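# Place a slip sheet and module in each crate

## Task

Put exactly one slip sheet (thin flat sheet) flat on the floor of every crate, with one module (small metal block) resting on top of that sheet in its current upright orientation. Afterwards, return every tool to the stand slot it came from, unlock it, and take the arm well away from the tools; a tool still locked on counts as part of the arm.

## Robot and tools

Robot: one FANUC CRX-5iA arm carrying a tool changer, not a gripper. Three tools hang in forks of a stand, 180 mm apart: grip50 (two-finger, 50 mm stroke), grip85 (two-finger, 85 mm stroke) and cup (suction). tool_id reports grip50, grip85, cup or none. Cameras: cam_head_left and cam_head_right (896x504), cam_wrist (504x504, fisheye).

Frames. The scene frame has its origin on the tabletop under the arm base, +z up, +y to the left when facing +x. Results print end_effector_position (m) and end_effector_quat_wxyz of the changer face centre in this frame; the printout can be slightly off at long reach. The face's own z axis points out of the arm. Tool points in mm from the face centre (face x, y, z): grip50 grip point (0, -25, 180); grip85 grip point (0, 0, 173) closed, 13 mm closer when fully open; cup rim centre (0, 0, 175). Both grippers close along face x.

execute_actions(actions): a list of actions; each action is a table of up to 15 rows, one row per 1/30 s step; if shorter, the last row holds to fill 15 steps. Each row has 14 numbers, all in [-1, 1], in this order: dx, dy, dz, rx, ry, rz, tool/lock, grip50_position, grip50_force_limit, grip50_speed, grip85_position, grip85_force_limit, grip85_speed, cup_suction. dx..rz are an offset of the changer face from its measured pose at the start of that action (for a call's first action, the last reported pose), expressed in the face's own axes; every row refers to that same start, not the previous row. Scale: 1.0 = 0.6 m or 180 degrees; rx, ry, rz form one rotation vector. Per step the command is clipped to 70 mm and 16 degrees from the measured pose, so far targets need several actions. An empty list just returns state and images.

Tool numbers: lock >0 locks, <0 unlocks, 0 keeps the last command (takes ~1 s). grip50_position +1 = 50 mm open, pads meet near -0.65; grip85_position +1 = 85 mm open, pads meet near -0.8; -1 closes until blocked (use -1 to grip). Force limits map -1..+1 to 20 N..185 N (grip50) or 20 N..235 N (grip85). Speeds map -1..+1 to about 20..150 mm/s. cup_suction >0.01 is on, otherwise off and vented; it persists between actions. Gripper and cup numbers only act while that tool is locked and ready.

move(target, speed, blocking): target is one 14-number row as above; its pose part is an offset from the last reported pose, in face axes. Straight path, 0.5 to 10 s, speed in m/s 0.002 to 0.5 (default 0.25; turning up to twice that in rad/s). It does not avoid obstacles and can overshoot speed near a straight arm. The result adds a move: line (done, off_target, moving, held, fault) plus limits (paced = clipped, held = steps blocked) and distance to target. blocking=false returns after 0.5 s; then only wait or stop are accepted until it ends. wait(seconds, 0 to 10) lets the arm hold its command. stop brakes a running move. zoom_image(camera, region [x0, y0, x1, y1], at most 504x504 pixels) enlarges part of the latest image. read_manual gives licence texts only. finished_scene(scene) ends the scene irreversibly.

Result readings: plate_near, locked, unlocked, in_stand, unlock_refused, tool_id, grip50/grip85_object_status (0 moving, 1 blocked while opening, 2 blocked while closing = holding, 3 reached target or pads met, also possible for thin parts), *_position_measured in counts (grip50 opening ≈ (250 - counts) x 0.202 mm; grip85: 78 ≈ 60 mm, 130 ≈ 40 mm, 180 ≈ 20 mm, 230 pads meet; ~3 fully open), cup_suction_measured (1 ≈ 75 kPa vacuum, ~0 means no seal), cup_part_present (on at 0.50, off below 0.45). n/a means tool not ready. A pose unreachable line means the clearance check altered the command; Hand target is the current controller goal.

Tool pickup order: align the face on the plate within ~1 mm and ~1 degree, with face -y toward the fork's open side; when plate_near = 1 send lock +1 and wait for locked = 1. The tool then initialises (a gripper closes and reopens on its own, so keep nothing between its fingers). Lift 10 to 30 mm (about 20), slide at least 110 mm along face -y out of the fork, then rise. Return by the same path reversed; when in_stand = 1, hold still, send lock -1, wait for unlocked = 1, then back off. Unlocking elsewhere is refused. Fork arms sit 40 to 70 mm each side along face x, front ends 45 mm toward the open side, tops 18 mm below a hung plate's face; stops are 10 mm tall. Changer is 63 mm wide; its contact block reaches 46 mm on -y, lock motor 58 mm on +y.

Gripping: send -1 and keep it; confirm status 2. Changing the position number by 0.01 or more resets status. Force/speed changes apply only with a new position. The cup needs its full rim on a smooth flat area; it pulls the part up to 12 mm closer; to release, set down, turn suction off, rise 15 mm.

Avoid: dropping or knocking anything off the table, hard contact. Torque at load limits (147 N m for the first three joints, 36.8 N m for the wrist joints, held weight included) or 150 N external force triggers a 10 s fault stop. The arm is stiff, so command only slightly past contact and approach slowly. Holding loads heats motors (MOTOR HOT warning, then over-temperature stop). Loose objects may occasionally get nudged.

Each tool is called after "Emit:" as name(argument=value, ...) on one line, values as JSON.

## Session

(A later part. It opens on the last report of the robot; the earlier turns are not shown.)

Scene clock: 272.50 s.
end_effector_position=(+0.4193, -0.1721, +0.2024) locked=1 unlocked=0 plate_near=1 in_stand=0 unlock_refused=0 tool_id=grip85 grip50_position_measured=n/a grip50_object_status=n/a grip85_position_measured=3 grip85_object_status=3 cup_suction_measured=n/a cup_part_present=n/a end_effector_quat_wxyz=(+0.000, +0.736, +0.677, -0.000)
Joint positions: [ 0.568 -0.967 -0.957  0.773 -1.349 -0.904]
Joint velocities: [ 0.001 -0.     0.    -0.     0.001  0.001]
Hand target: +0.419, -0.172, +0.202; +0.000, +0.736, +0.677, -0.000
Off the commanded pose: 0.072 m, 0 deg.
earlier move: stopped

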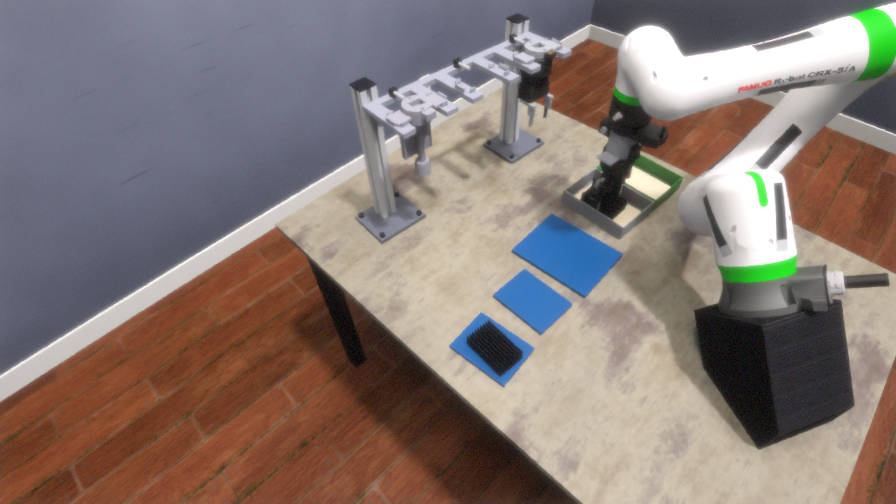

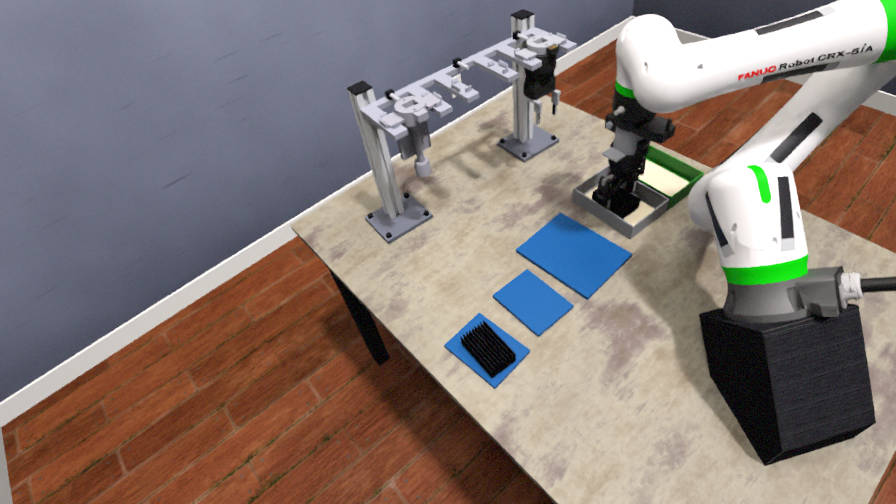

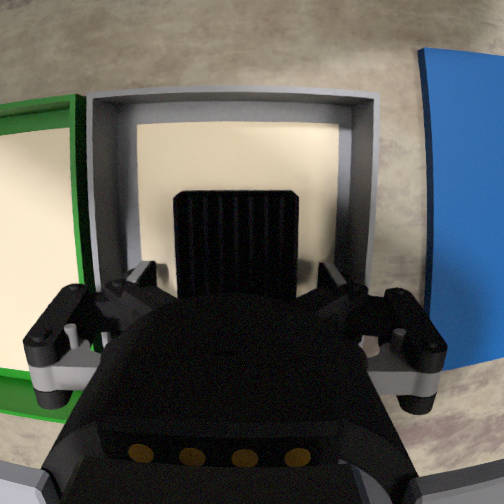

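Emit:
move(target=[0,0,-0.058,0,0,0,0,1,0,0,1,-0.3,-0.3,0], speed=0.08)

Emit:
move(target=[0.03,0.125,-0.02,0,0,0,0,1,0,0,1,-0.3,-0.3,0], speed=0.12)

Emit:
move(target=[0.27,0,-0.02,0,0,0,0,1,0,0,1,-0.3,-0.3,0])

Emit:
move(target=[0.535,-0.31,-0.05,0,0,0.05,0,1,0,0,1,-0.3,-0.3,0])

Scene clock: 276.87 s.
end_effector_position=(+0.4192, -0.1723, +0.2370) locked=1 unlocked=0 plate_near=1 in_stand=0 unlock_refused=0 tool_id=grip85 grip50_position_measured=n/a grip50_object_status=n/a grip85_position_measured=3 grip85_object_status=3 cup_suction_measured=n/a cup_part_present=n/a end_effector_quat_wxyz=(-0.000, +0.737, +0.676, -0.000)
Joint positions: [ 0.853 -1.044 -0.92   0.801 -1.632 -1.025]
Joint velocities: [ 0.008 -0.003 -0.001  0.001 -0.007 -0.005]
Hand target: +0.419, -0.172, +0.237; -0.000, +0.737, +0.676, -0.000
Off the commanded pose: 0.000 m, 0 deg.
move: done

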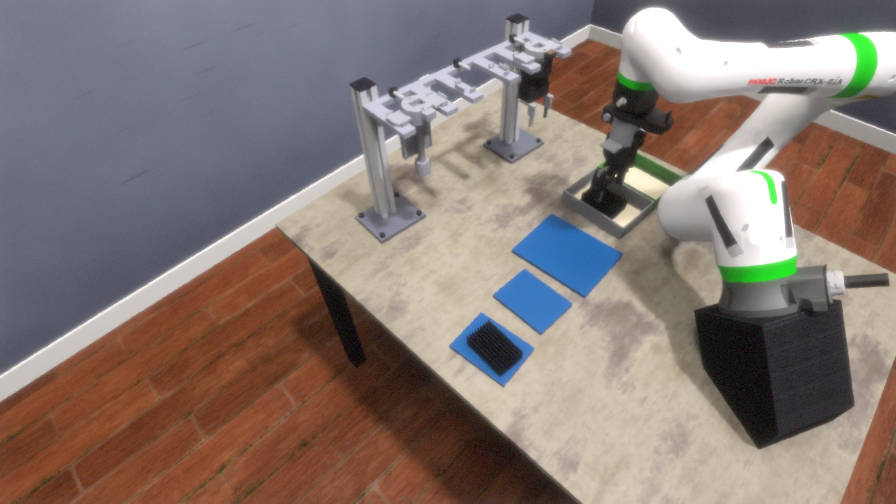

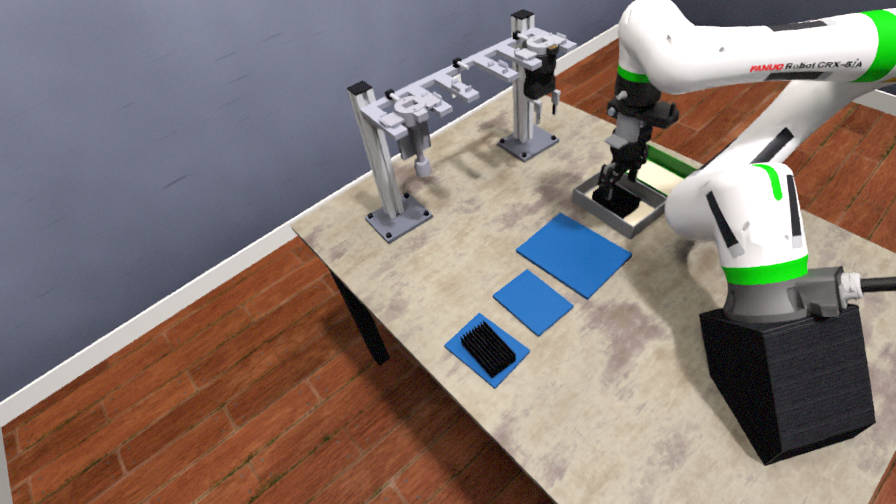

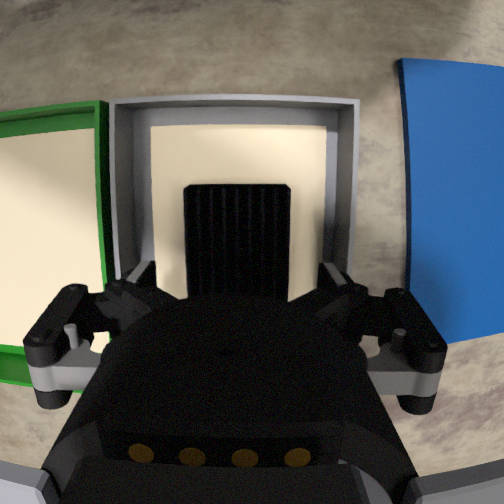

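Scene clock: 277.87 s.
end_effector_position=(+0.4955, -0.1605, +0.2492) locked=1 unlocked=0 plate_near=1 in_stand=0 unlock_refused=0 tool_id=grip85 grip50_position_measured=n/a grip50_object_status=n/a grip85_position_measured=3 grip85_object_status=3 cup_suction_measured=n/a cup_part_present=n/a end_effector_quat_wxyz=(-0.000, +0.736, +0.676, -0.000)
Joint positions: [ 0.617 -0.783 -0.732  0.775 -1.414 -0.91 ]
Joint velocities: [-0.002  0.     0.001 -0.     0.002 -0.   ]
Hand target: +0.495, -0.160, +0.249; -0.000, +0.736, +0.676, -0.000
Off the commanded pose: 0.000 m, 0 deg.
move: done

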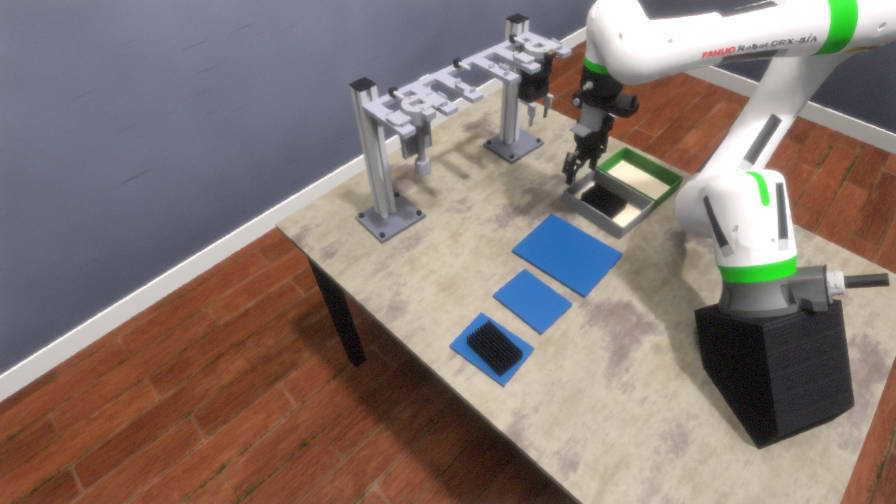

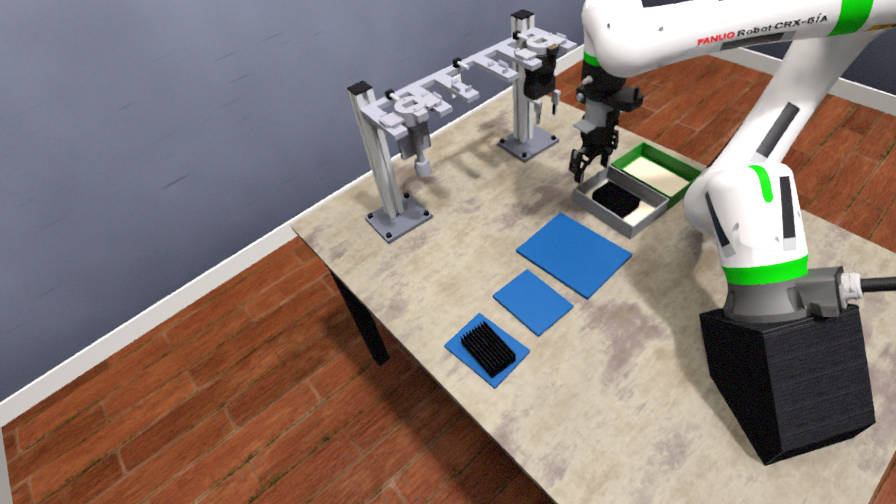

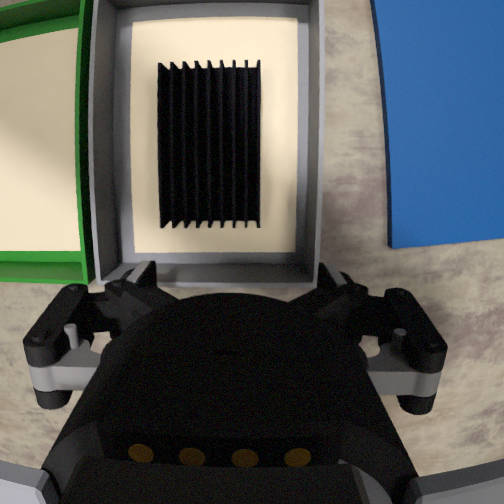

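Scene clock: 278.97 s.
end_effector_position=(+0.5090, +0.0011, +0.2613) locked=1 unlocked=0 plate_near=1 in_stand=0 unlock_refused=0 tool_id=grip85 grip50_position_measured=n/a grip50_object_status=n/a grip85_position_measured=3 grip85_object_status=3 cup_suction_measured=n/a cup_part_present=n/a end_effector_quat_wxyz=(-0.000, +0.737, +0.676, -0.000)
Joint positions: [ 0.973 -0.494 -0.702  0.801 -1.485 -1.347]
Joint velocities: [-0.003  0.     0.001  0.    -0.     0.001]
Hand target: +0.509, +0.001, +0.261; -0.000, +0.737, +0.676, -0.000
Off the commanded pose: 0.000 m, 0 deg.
move: done

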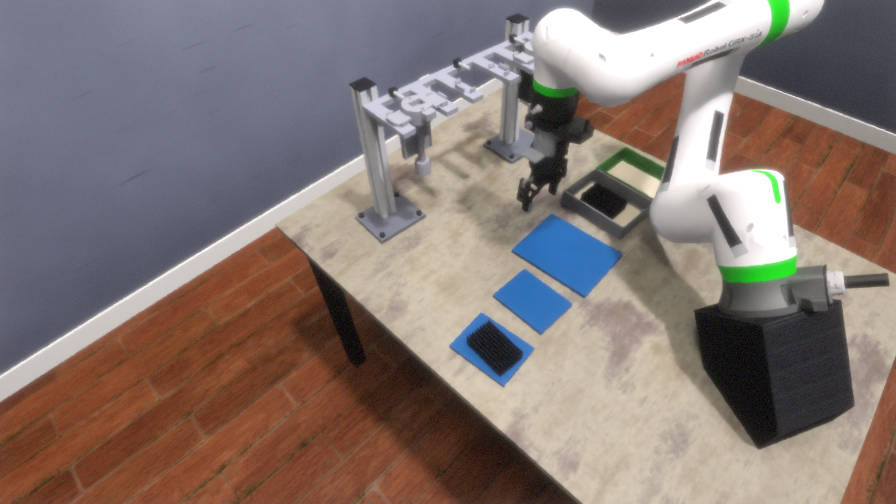

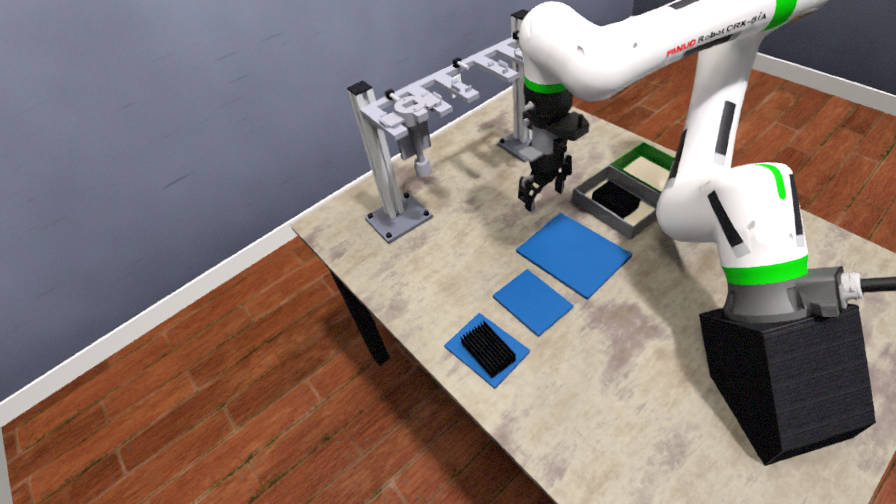

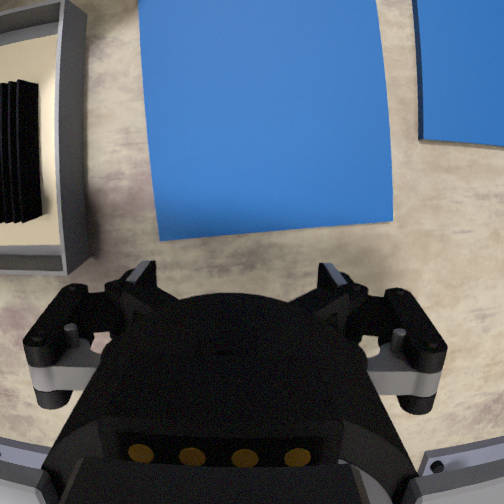

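Scene clock: 280.90 s.
end_effector_position=(+0.3501, +0.3368, +0.2925) locked=1 unlocked=0 plate_near=1 in_stand=0 unlock_refused=0 tool_id=grip85 grip50_position_measured=n/a grip50_object_status=n/a grip85_position_measured=3 grip85_object_status=3 cup_suction_measured=n/a cup_part_present=n/a end_effector_quat_wxyz=(-0.001, +0.787, +0.617, +0.001)
Joint positions: [ 1.436  0.27  -0.465  0.676 -1.377 -2.165]
Joint velocities: [-0.002  0.001  0.    -0.     0.    -0.   ]
Hand target: +0.350, +0.337, +0.292; -0.001, +0.787, +0.617, +0.001
Off the commanded pose: 0.001 m, 0 deg.
move: done

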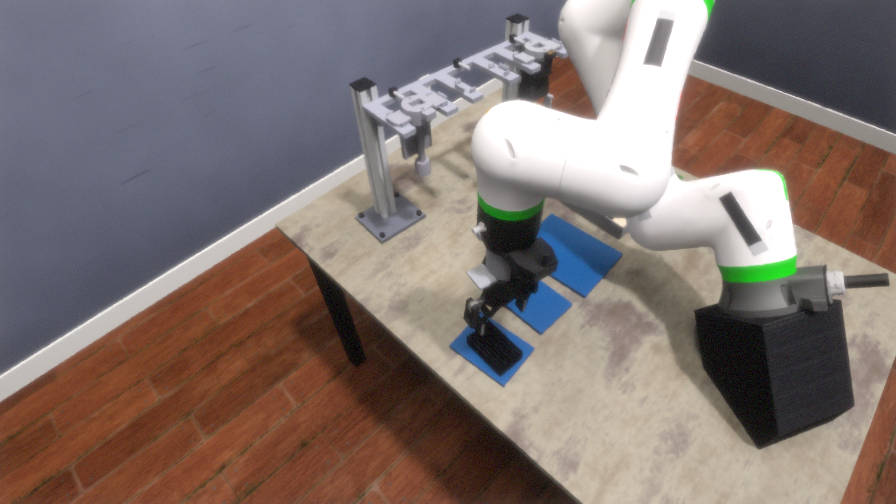

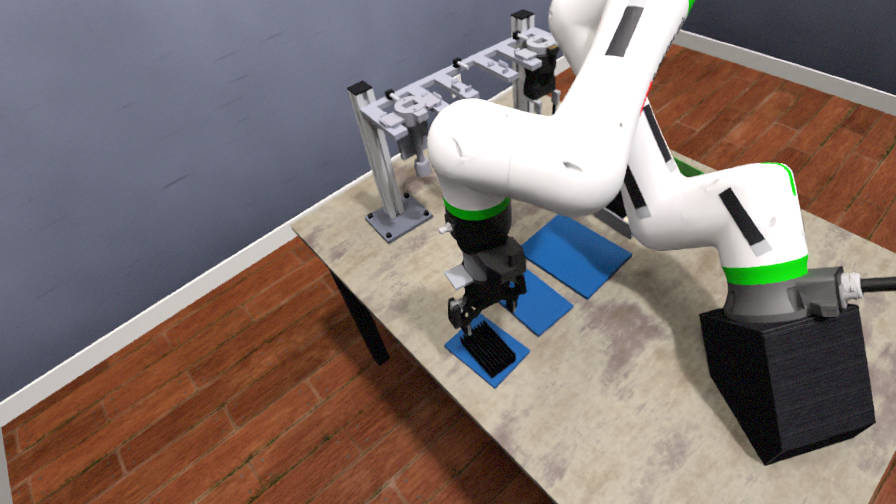

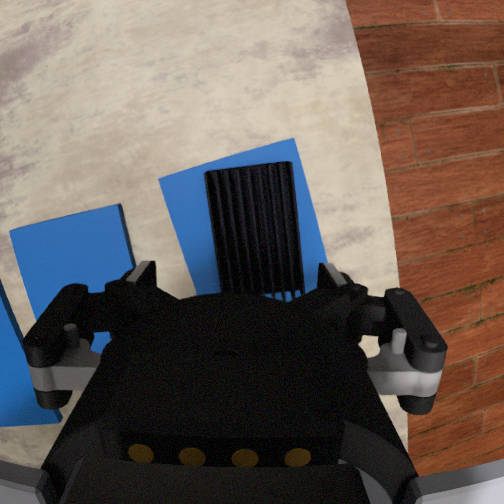

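Emit:
move(target=[0.018,-0.02,0.08,0,0,-0.034,0,1,0,0,1,-0.3,-0.3,0], speed=0.1)

Scene clock: 287.17 s.
end_effector_position=(+0.3410, +0.3504, +0.2446) locked=1 unlocked=0 plate_near=1 in_stand=0 unlock_refused=0 tool_id=grip85 grip50_position_measured=n/a grip50_object_status=n/a grip85_position_measured=3 grip85_object_status=3 cup_suction_measured=n/a cup_part_present=n/a end_effector_quat_wxyz=(-0.001, +0.753, +0.658, +0.001)
Joint positions: [ 1.375  0.332 -0.515  0.729 -1.265 -2.099]
Joint velocities: [-0.001 -0.     0.     0.001  0.     0.001]
Hand target: +0.341, +0.350, +0.245; -0.001, +0.753, +0.658, +0.001
Off the commanded pose: 0.000 m, 0 deg.
move: done

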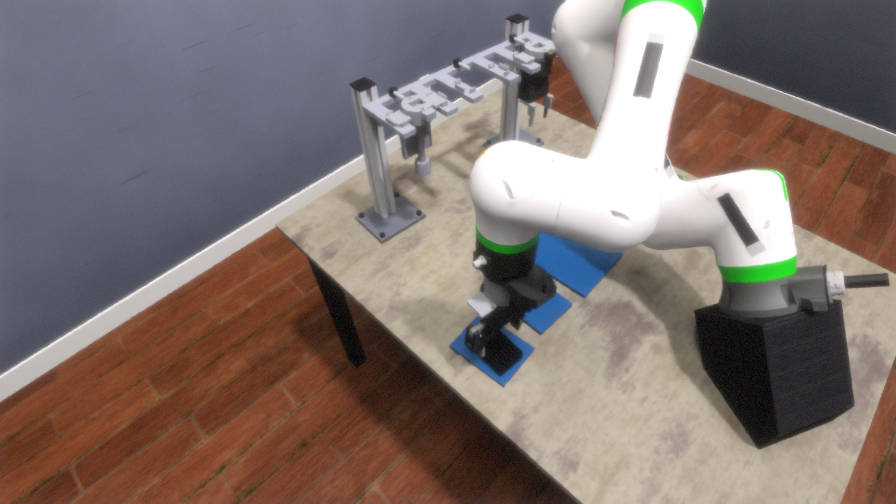

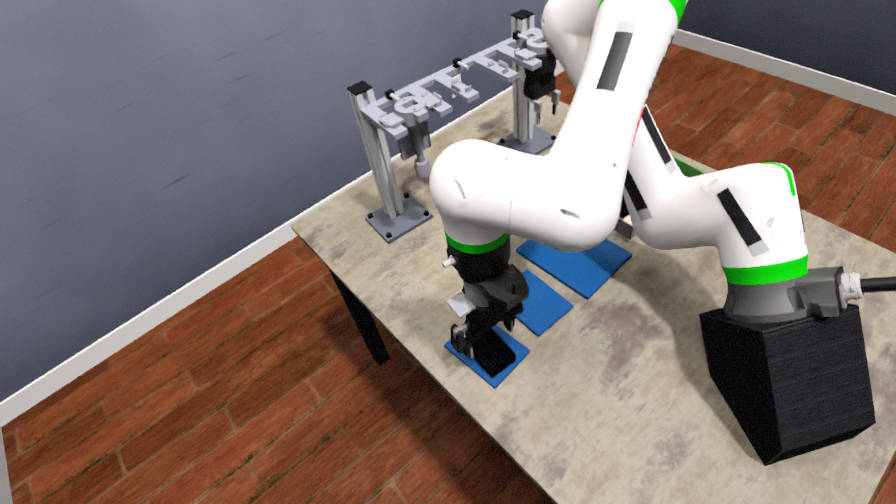

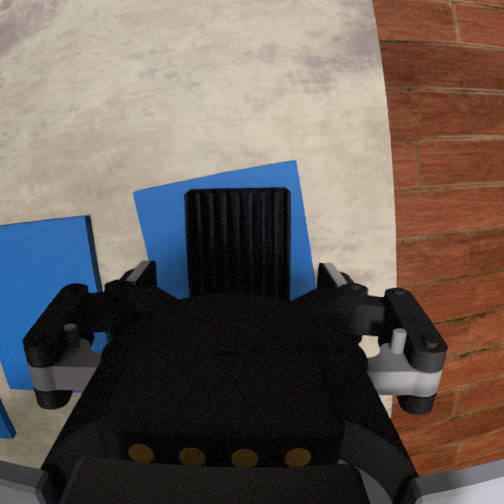

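Good.

Emit:
move(target=[0.001,0,0.067,0,0,0,0,1,0,0,1,-0.3,-0.3,0], speed=0.06)

Emit:
execute_actions(actions=[[[0,0,0,0,0,0,0,1,0,0,-1,-0.3,-0.3,0]],[[0,0,0,0,0,0,0,1,0,0,-1,-0.3,-0.3,0]]])

Emit:
move(target=[0,0,-0.085,0,0,-0.016,0,1,0,0,-1,-0.3,-0.3,0], speed=0.1)

Scene clock: 292.20 s.
end_effector_position=(+0.3410, +0.3512, +0.2044) locked=1 unlocked=0 plate_near=1 in_stand=0 unlock_refused=0 tool_id=grip85 grip50_position_measured=n/a grip50_object_status=n/a grip85_position_measured=3 grip85_object_status=3 cup_suction_measured=n/a cup_part_present=n/a end_effector_quat_wxyz=(-0.001, +0.753, +0.658, +0.001)
Joint positions: [ 1.31   0.363 -0.564  0.79  -1.178 -2.126]
Joint velocities: [-0.    -0.     0.     0.     0.001  0.   ]
Hand target: +0.341, +0.351, +0.204; -0.001, +0.753, +0.658, +0.001
Off the commanded pose: 0.000 m, 0 deg.
move: done

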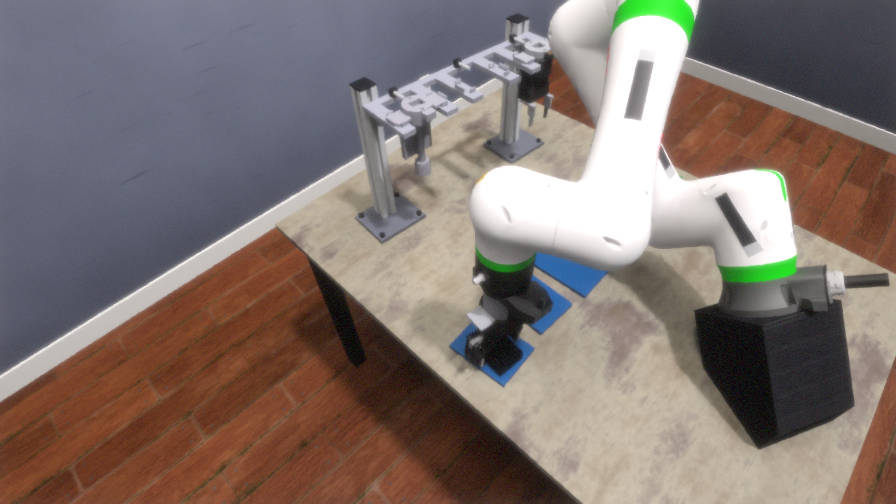

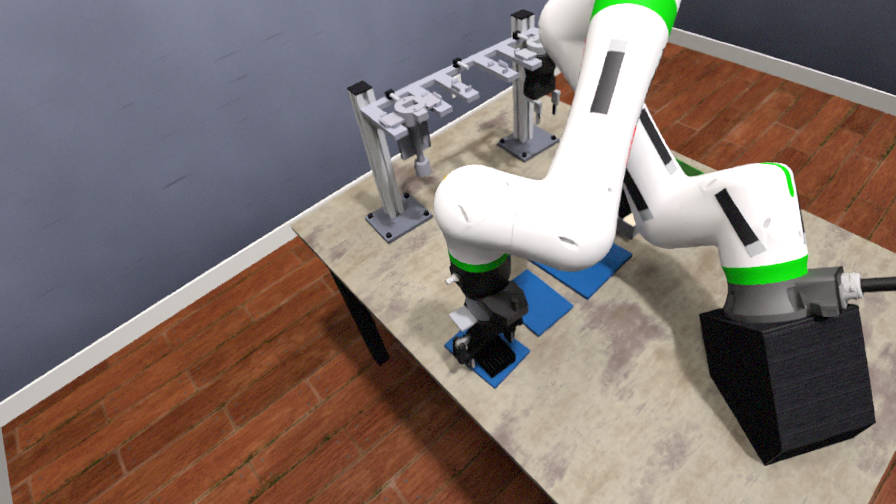

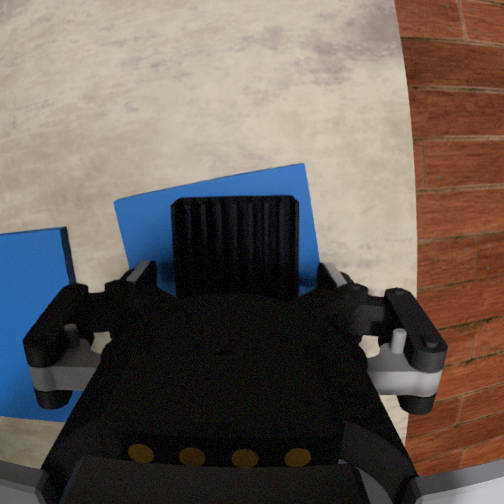

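Scene clock: 293.20 s.
end_effector_position=(+0.3410, +0.3513, +0.2045) locked=1 unlocked=0 plate_near=1 in_stand=0 unlock_refused=0 tool_id=grip85 grip50_position_measured=n/a grip50_object_status=n/a grip85_position_measured=79 grip85_object_status=2 cup_suction_measured=n/a cup_part_present=n/a end_effector_quat_wxyz=(-0.001, +0.753, +0.658, +0.001)
Joint positions: [ 1.31   0.363 -0.564  0.79  -1.178 -2.126]
Joint velocities: [-0.001 -0.     0.001 -0.     0.002 -0.   ]
Hand target: +0.341, +0.351, +0.204; -0.001, +0.753, +0.658, +0.001
Off the commanded pose: 0.000 m, 0 deg.

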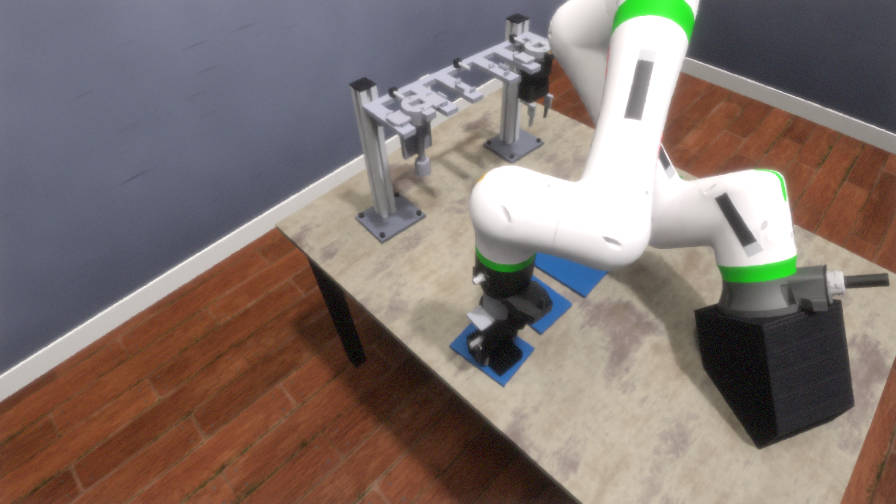

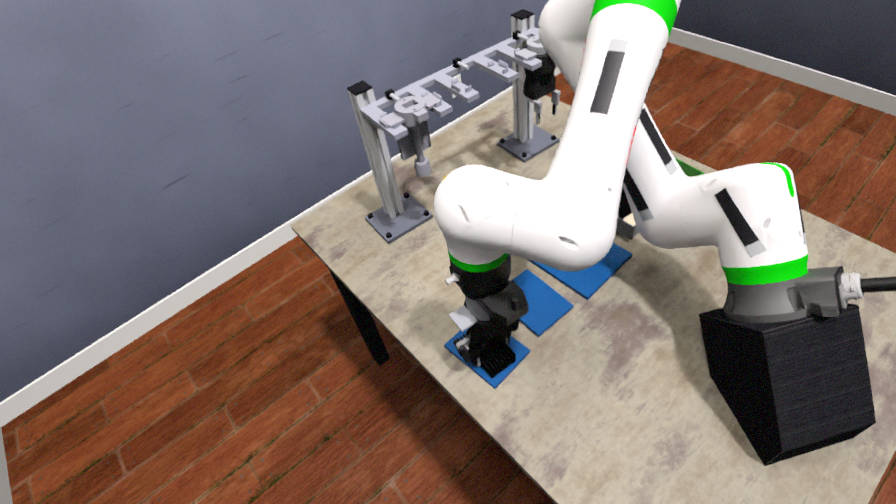

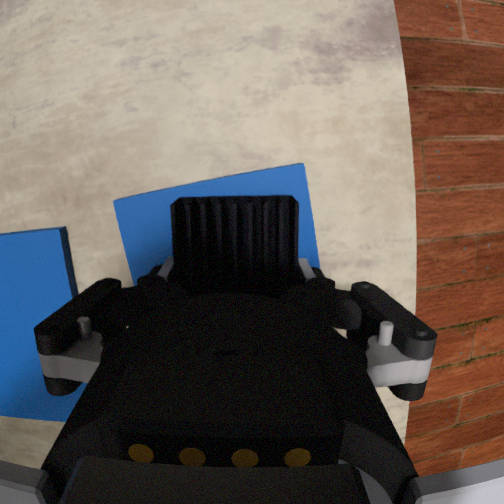

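Scene clock: 294.03 s.
end_effector_position=(+0.3411, +0.3510, +0.2555) locked=1 unlocked=0 plate_near=1 in_stand=0 unlock_refused=0 tool_id=grip85 grip50_position_measured=n/a grip50_object_status=n/a grip85_position_measured=79 grip85_object_status=2 cup_suction_measured=n/a cup_part_present=n/a end_effector_quat_wxyz=(-0.001, +0.736, +0.677, +0.001)
Joint positions: [ 1.392  0.326 -0.499  0.715 -1.288 -2.043]
Joint velocities: [-0.  0.  0. -0. -0. -0.]
Hand target: +0.341, +0.351, +0.255; -0.001, +0.736, +0.677, +0.001
Off the commanded pose: 0.000 m, 0 deg.
move: done

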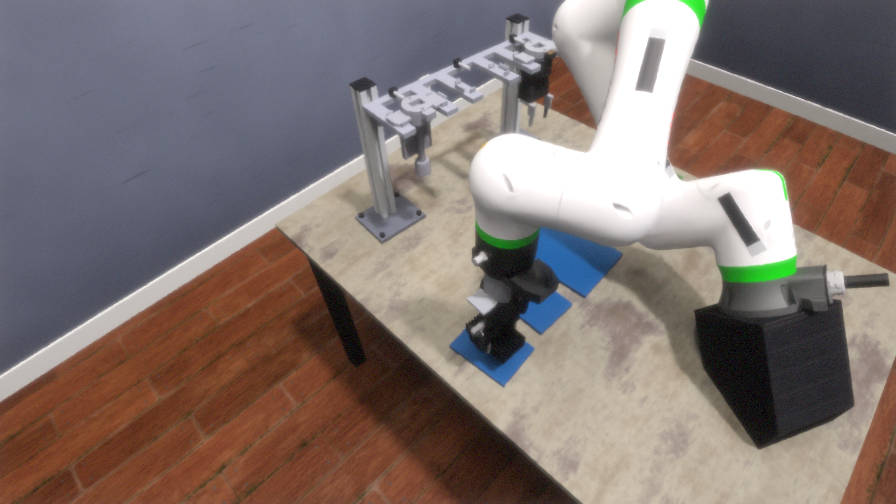

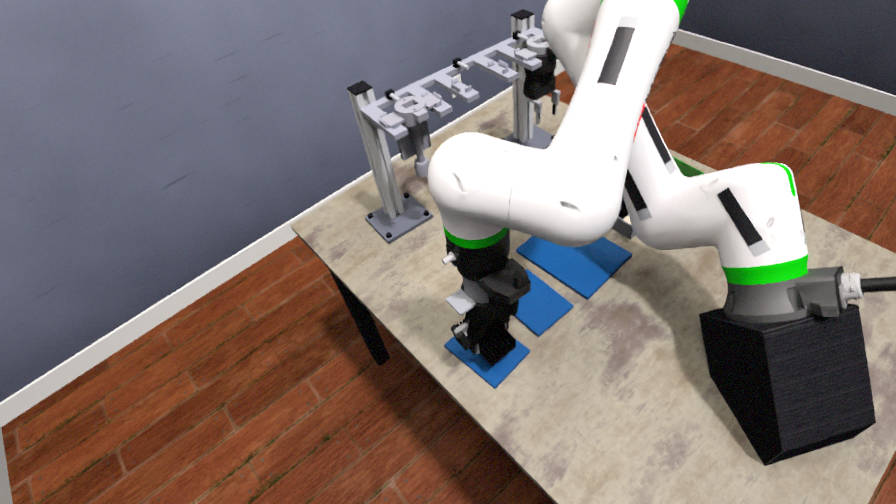

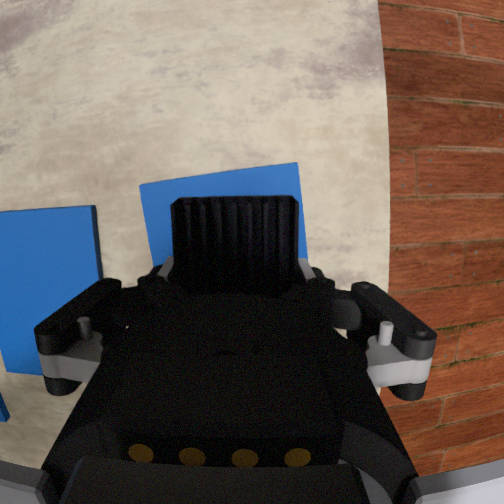

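Emit:
move(target=[-0.56,0.313,0,0,0,0,0,1,0,0,-1,-0.3,-0.3,0])

Emit:
move(target=[-0.5,0.03,0.008,0,0,0,0,1,0,0,-1,-0.3,-0.3,0], speed=0.18)

Emit:
move(target=[-0.034,-0.14,0.006,0,0,0,0,1,0,0,-1,-0.3,-0.3,0], speed=0.07)

Scene clock: 299.27 s.
end_effector_position=(+0.5006, -0.0000, +0.2541) locked=1 unlocked=0 plate_near=1 in_stand=0 unlock_refused=0 tool_id=grip85 grip50_position_measured=n/a grip50_object_status=n/a grip85_position_measured=79 grip85_object_status=2 cup_suction_measured=n/a cup_part_present=n/a end_effector_quat_wxyz=(-0.000, +0.737, +0.676, +0.000)
Joint positions: [ 0.972 -0.508 -0.733  0.802 -1.472 -1.358]
Joint velocities: [ 0.     0.001  0.    -0.     0.001  0.001]
Hand target: +0.501, -0.000, +0.254; -0.000, +0.737, +0.676, +0.000
Off the commanded pose: 0.001 m, 0 deg.
move: done

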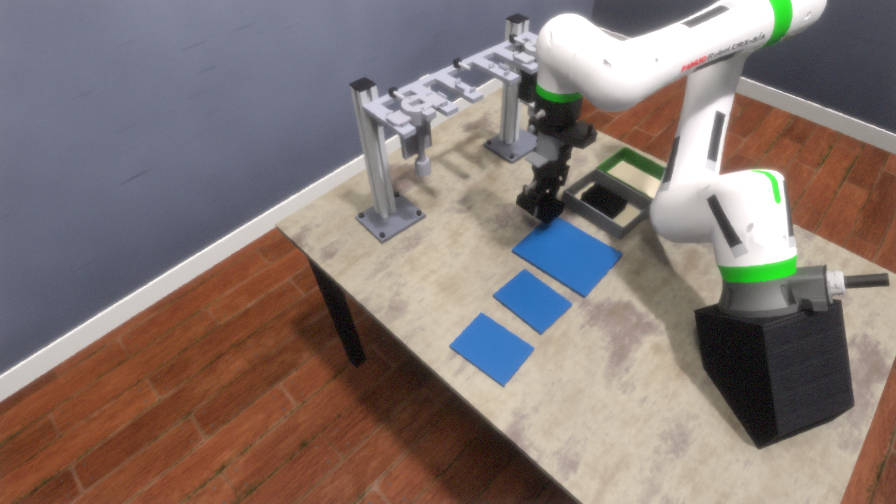

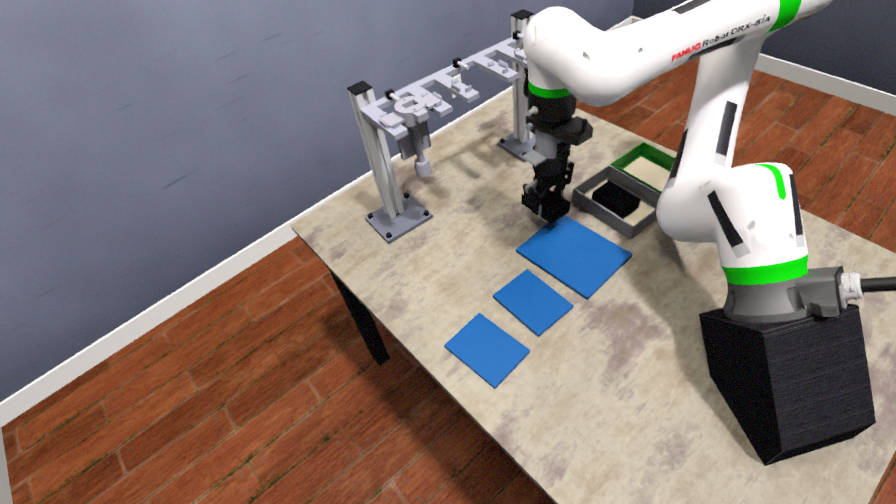

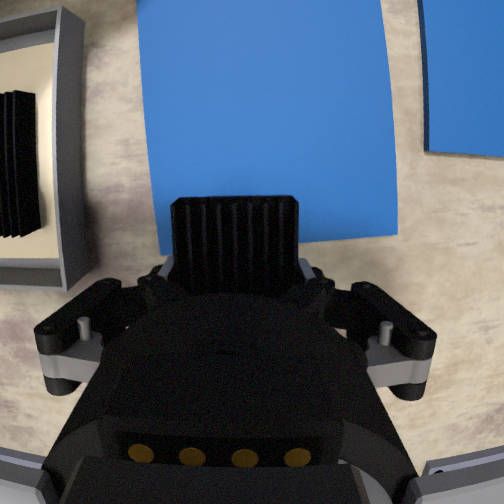

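Scene clock: 301.47 s.
end_effector_position=(+0.4935, -0.3001, +0.2492) locked=1 unlocked=0 plate_near=1 in_stand=0 unlock_refused=0 tool_id=grip85 grip50_position_measured=n/a grip50_object_status=n/a grip85_position_measured=79 grip85_object_status=2 cup_suction_measured=n/a cup_part_present=n/a end_effector_quat_wxyz=(-0.000, +0.736, +0.677, -0.000)
Joint positions: [-0.055 -0.743 -0.529  0.482 -1.138 -0.25 ]
Joint velocities: [ 0.001  0.001  0.001 -0.003 -0.     0.001]
Hand target: +0.493, -0.300, +0.249; -0.000, +0.736, +0.677, -0.001
Off the commanded pose: 0.001 m, 0 deg.
move: done

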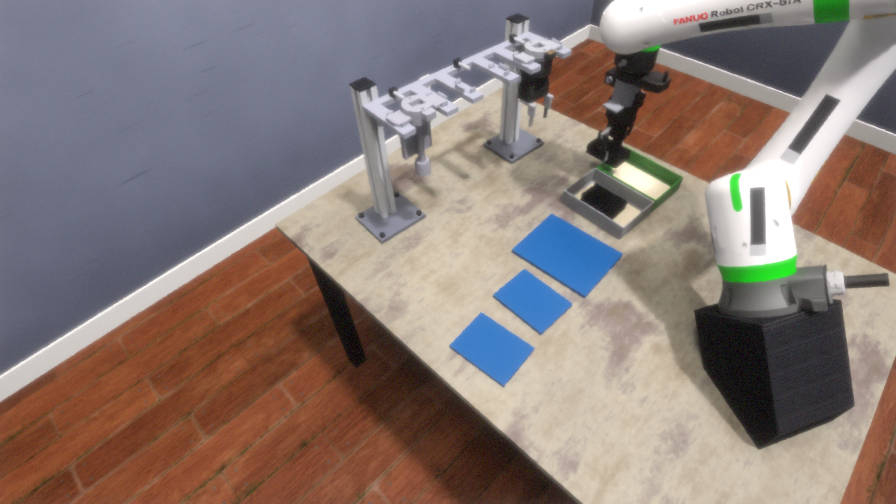

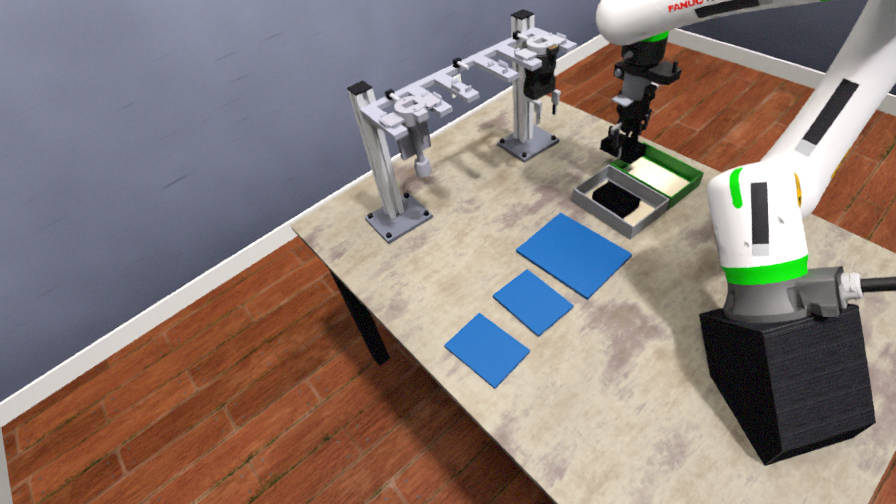

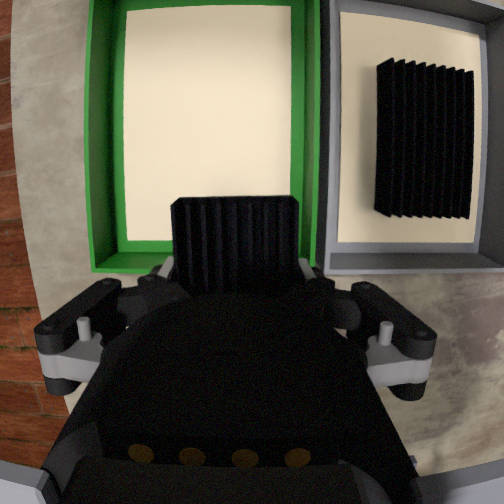

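Scene clock: 303.00 s.
end_effector_position=(+0.4081, -0.3135, +0.2456) locked=1 unlocked=0 plate_near=1 in_stand=0 unlock_refused=0 tool_id=grip85 grip50_position_measured=n/a grip50_object_status=n/a grip85_position_measured=79 grip85_object_status=2 cup_suction_measured=n/a cup_part_present=n/a end_effector_quat_wxyz=(-0.001, +0.736, +0.677, -0.001)
Joint positions: [-0.214 -0.909 -0.667  0.372 -1.1   -0.08 ]
Joint velocities: [ 0.001 -0.     0.    -0.001 -0.001 -0.   ]
Hand target: +0.408, -0.313, +0.246; -0.001, +0.736, +0.677, -0.001
Off the commanded pose: 0.000 m, 0 deg.
move: done

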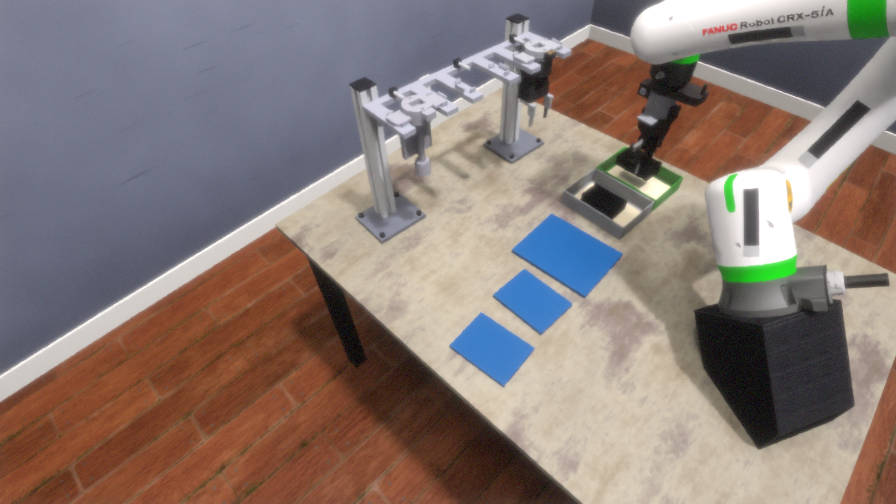

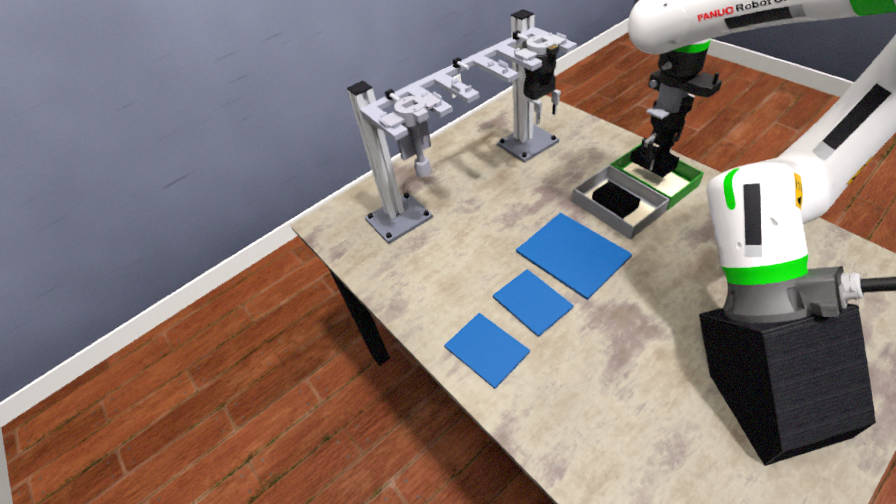

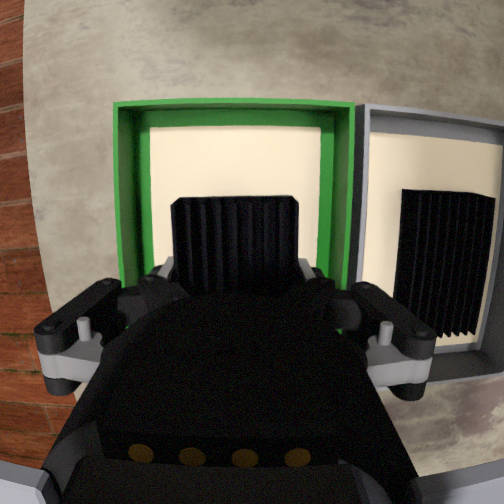

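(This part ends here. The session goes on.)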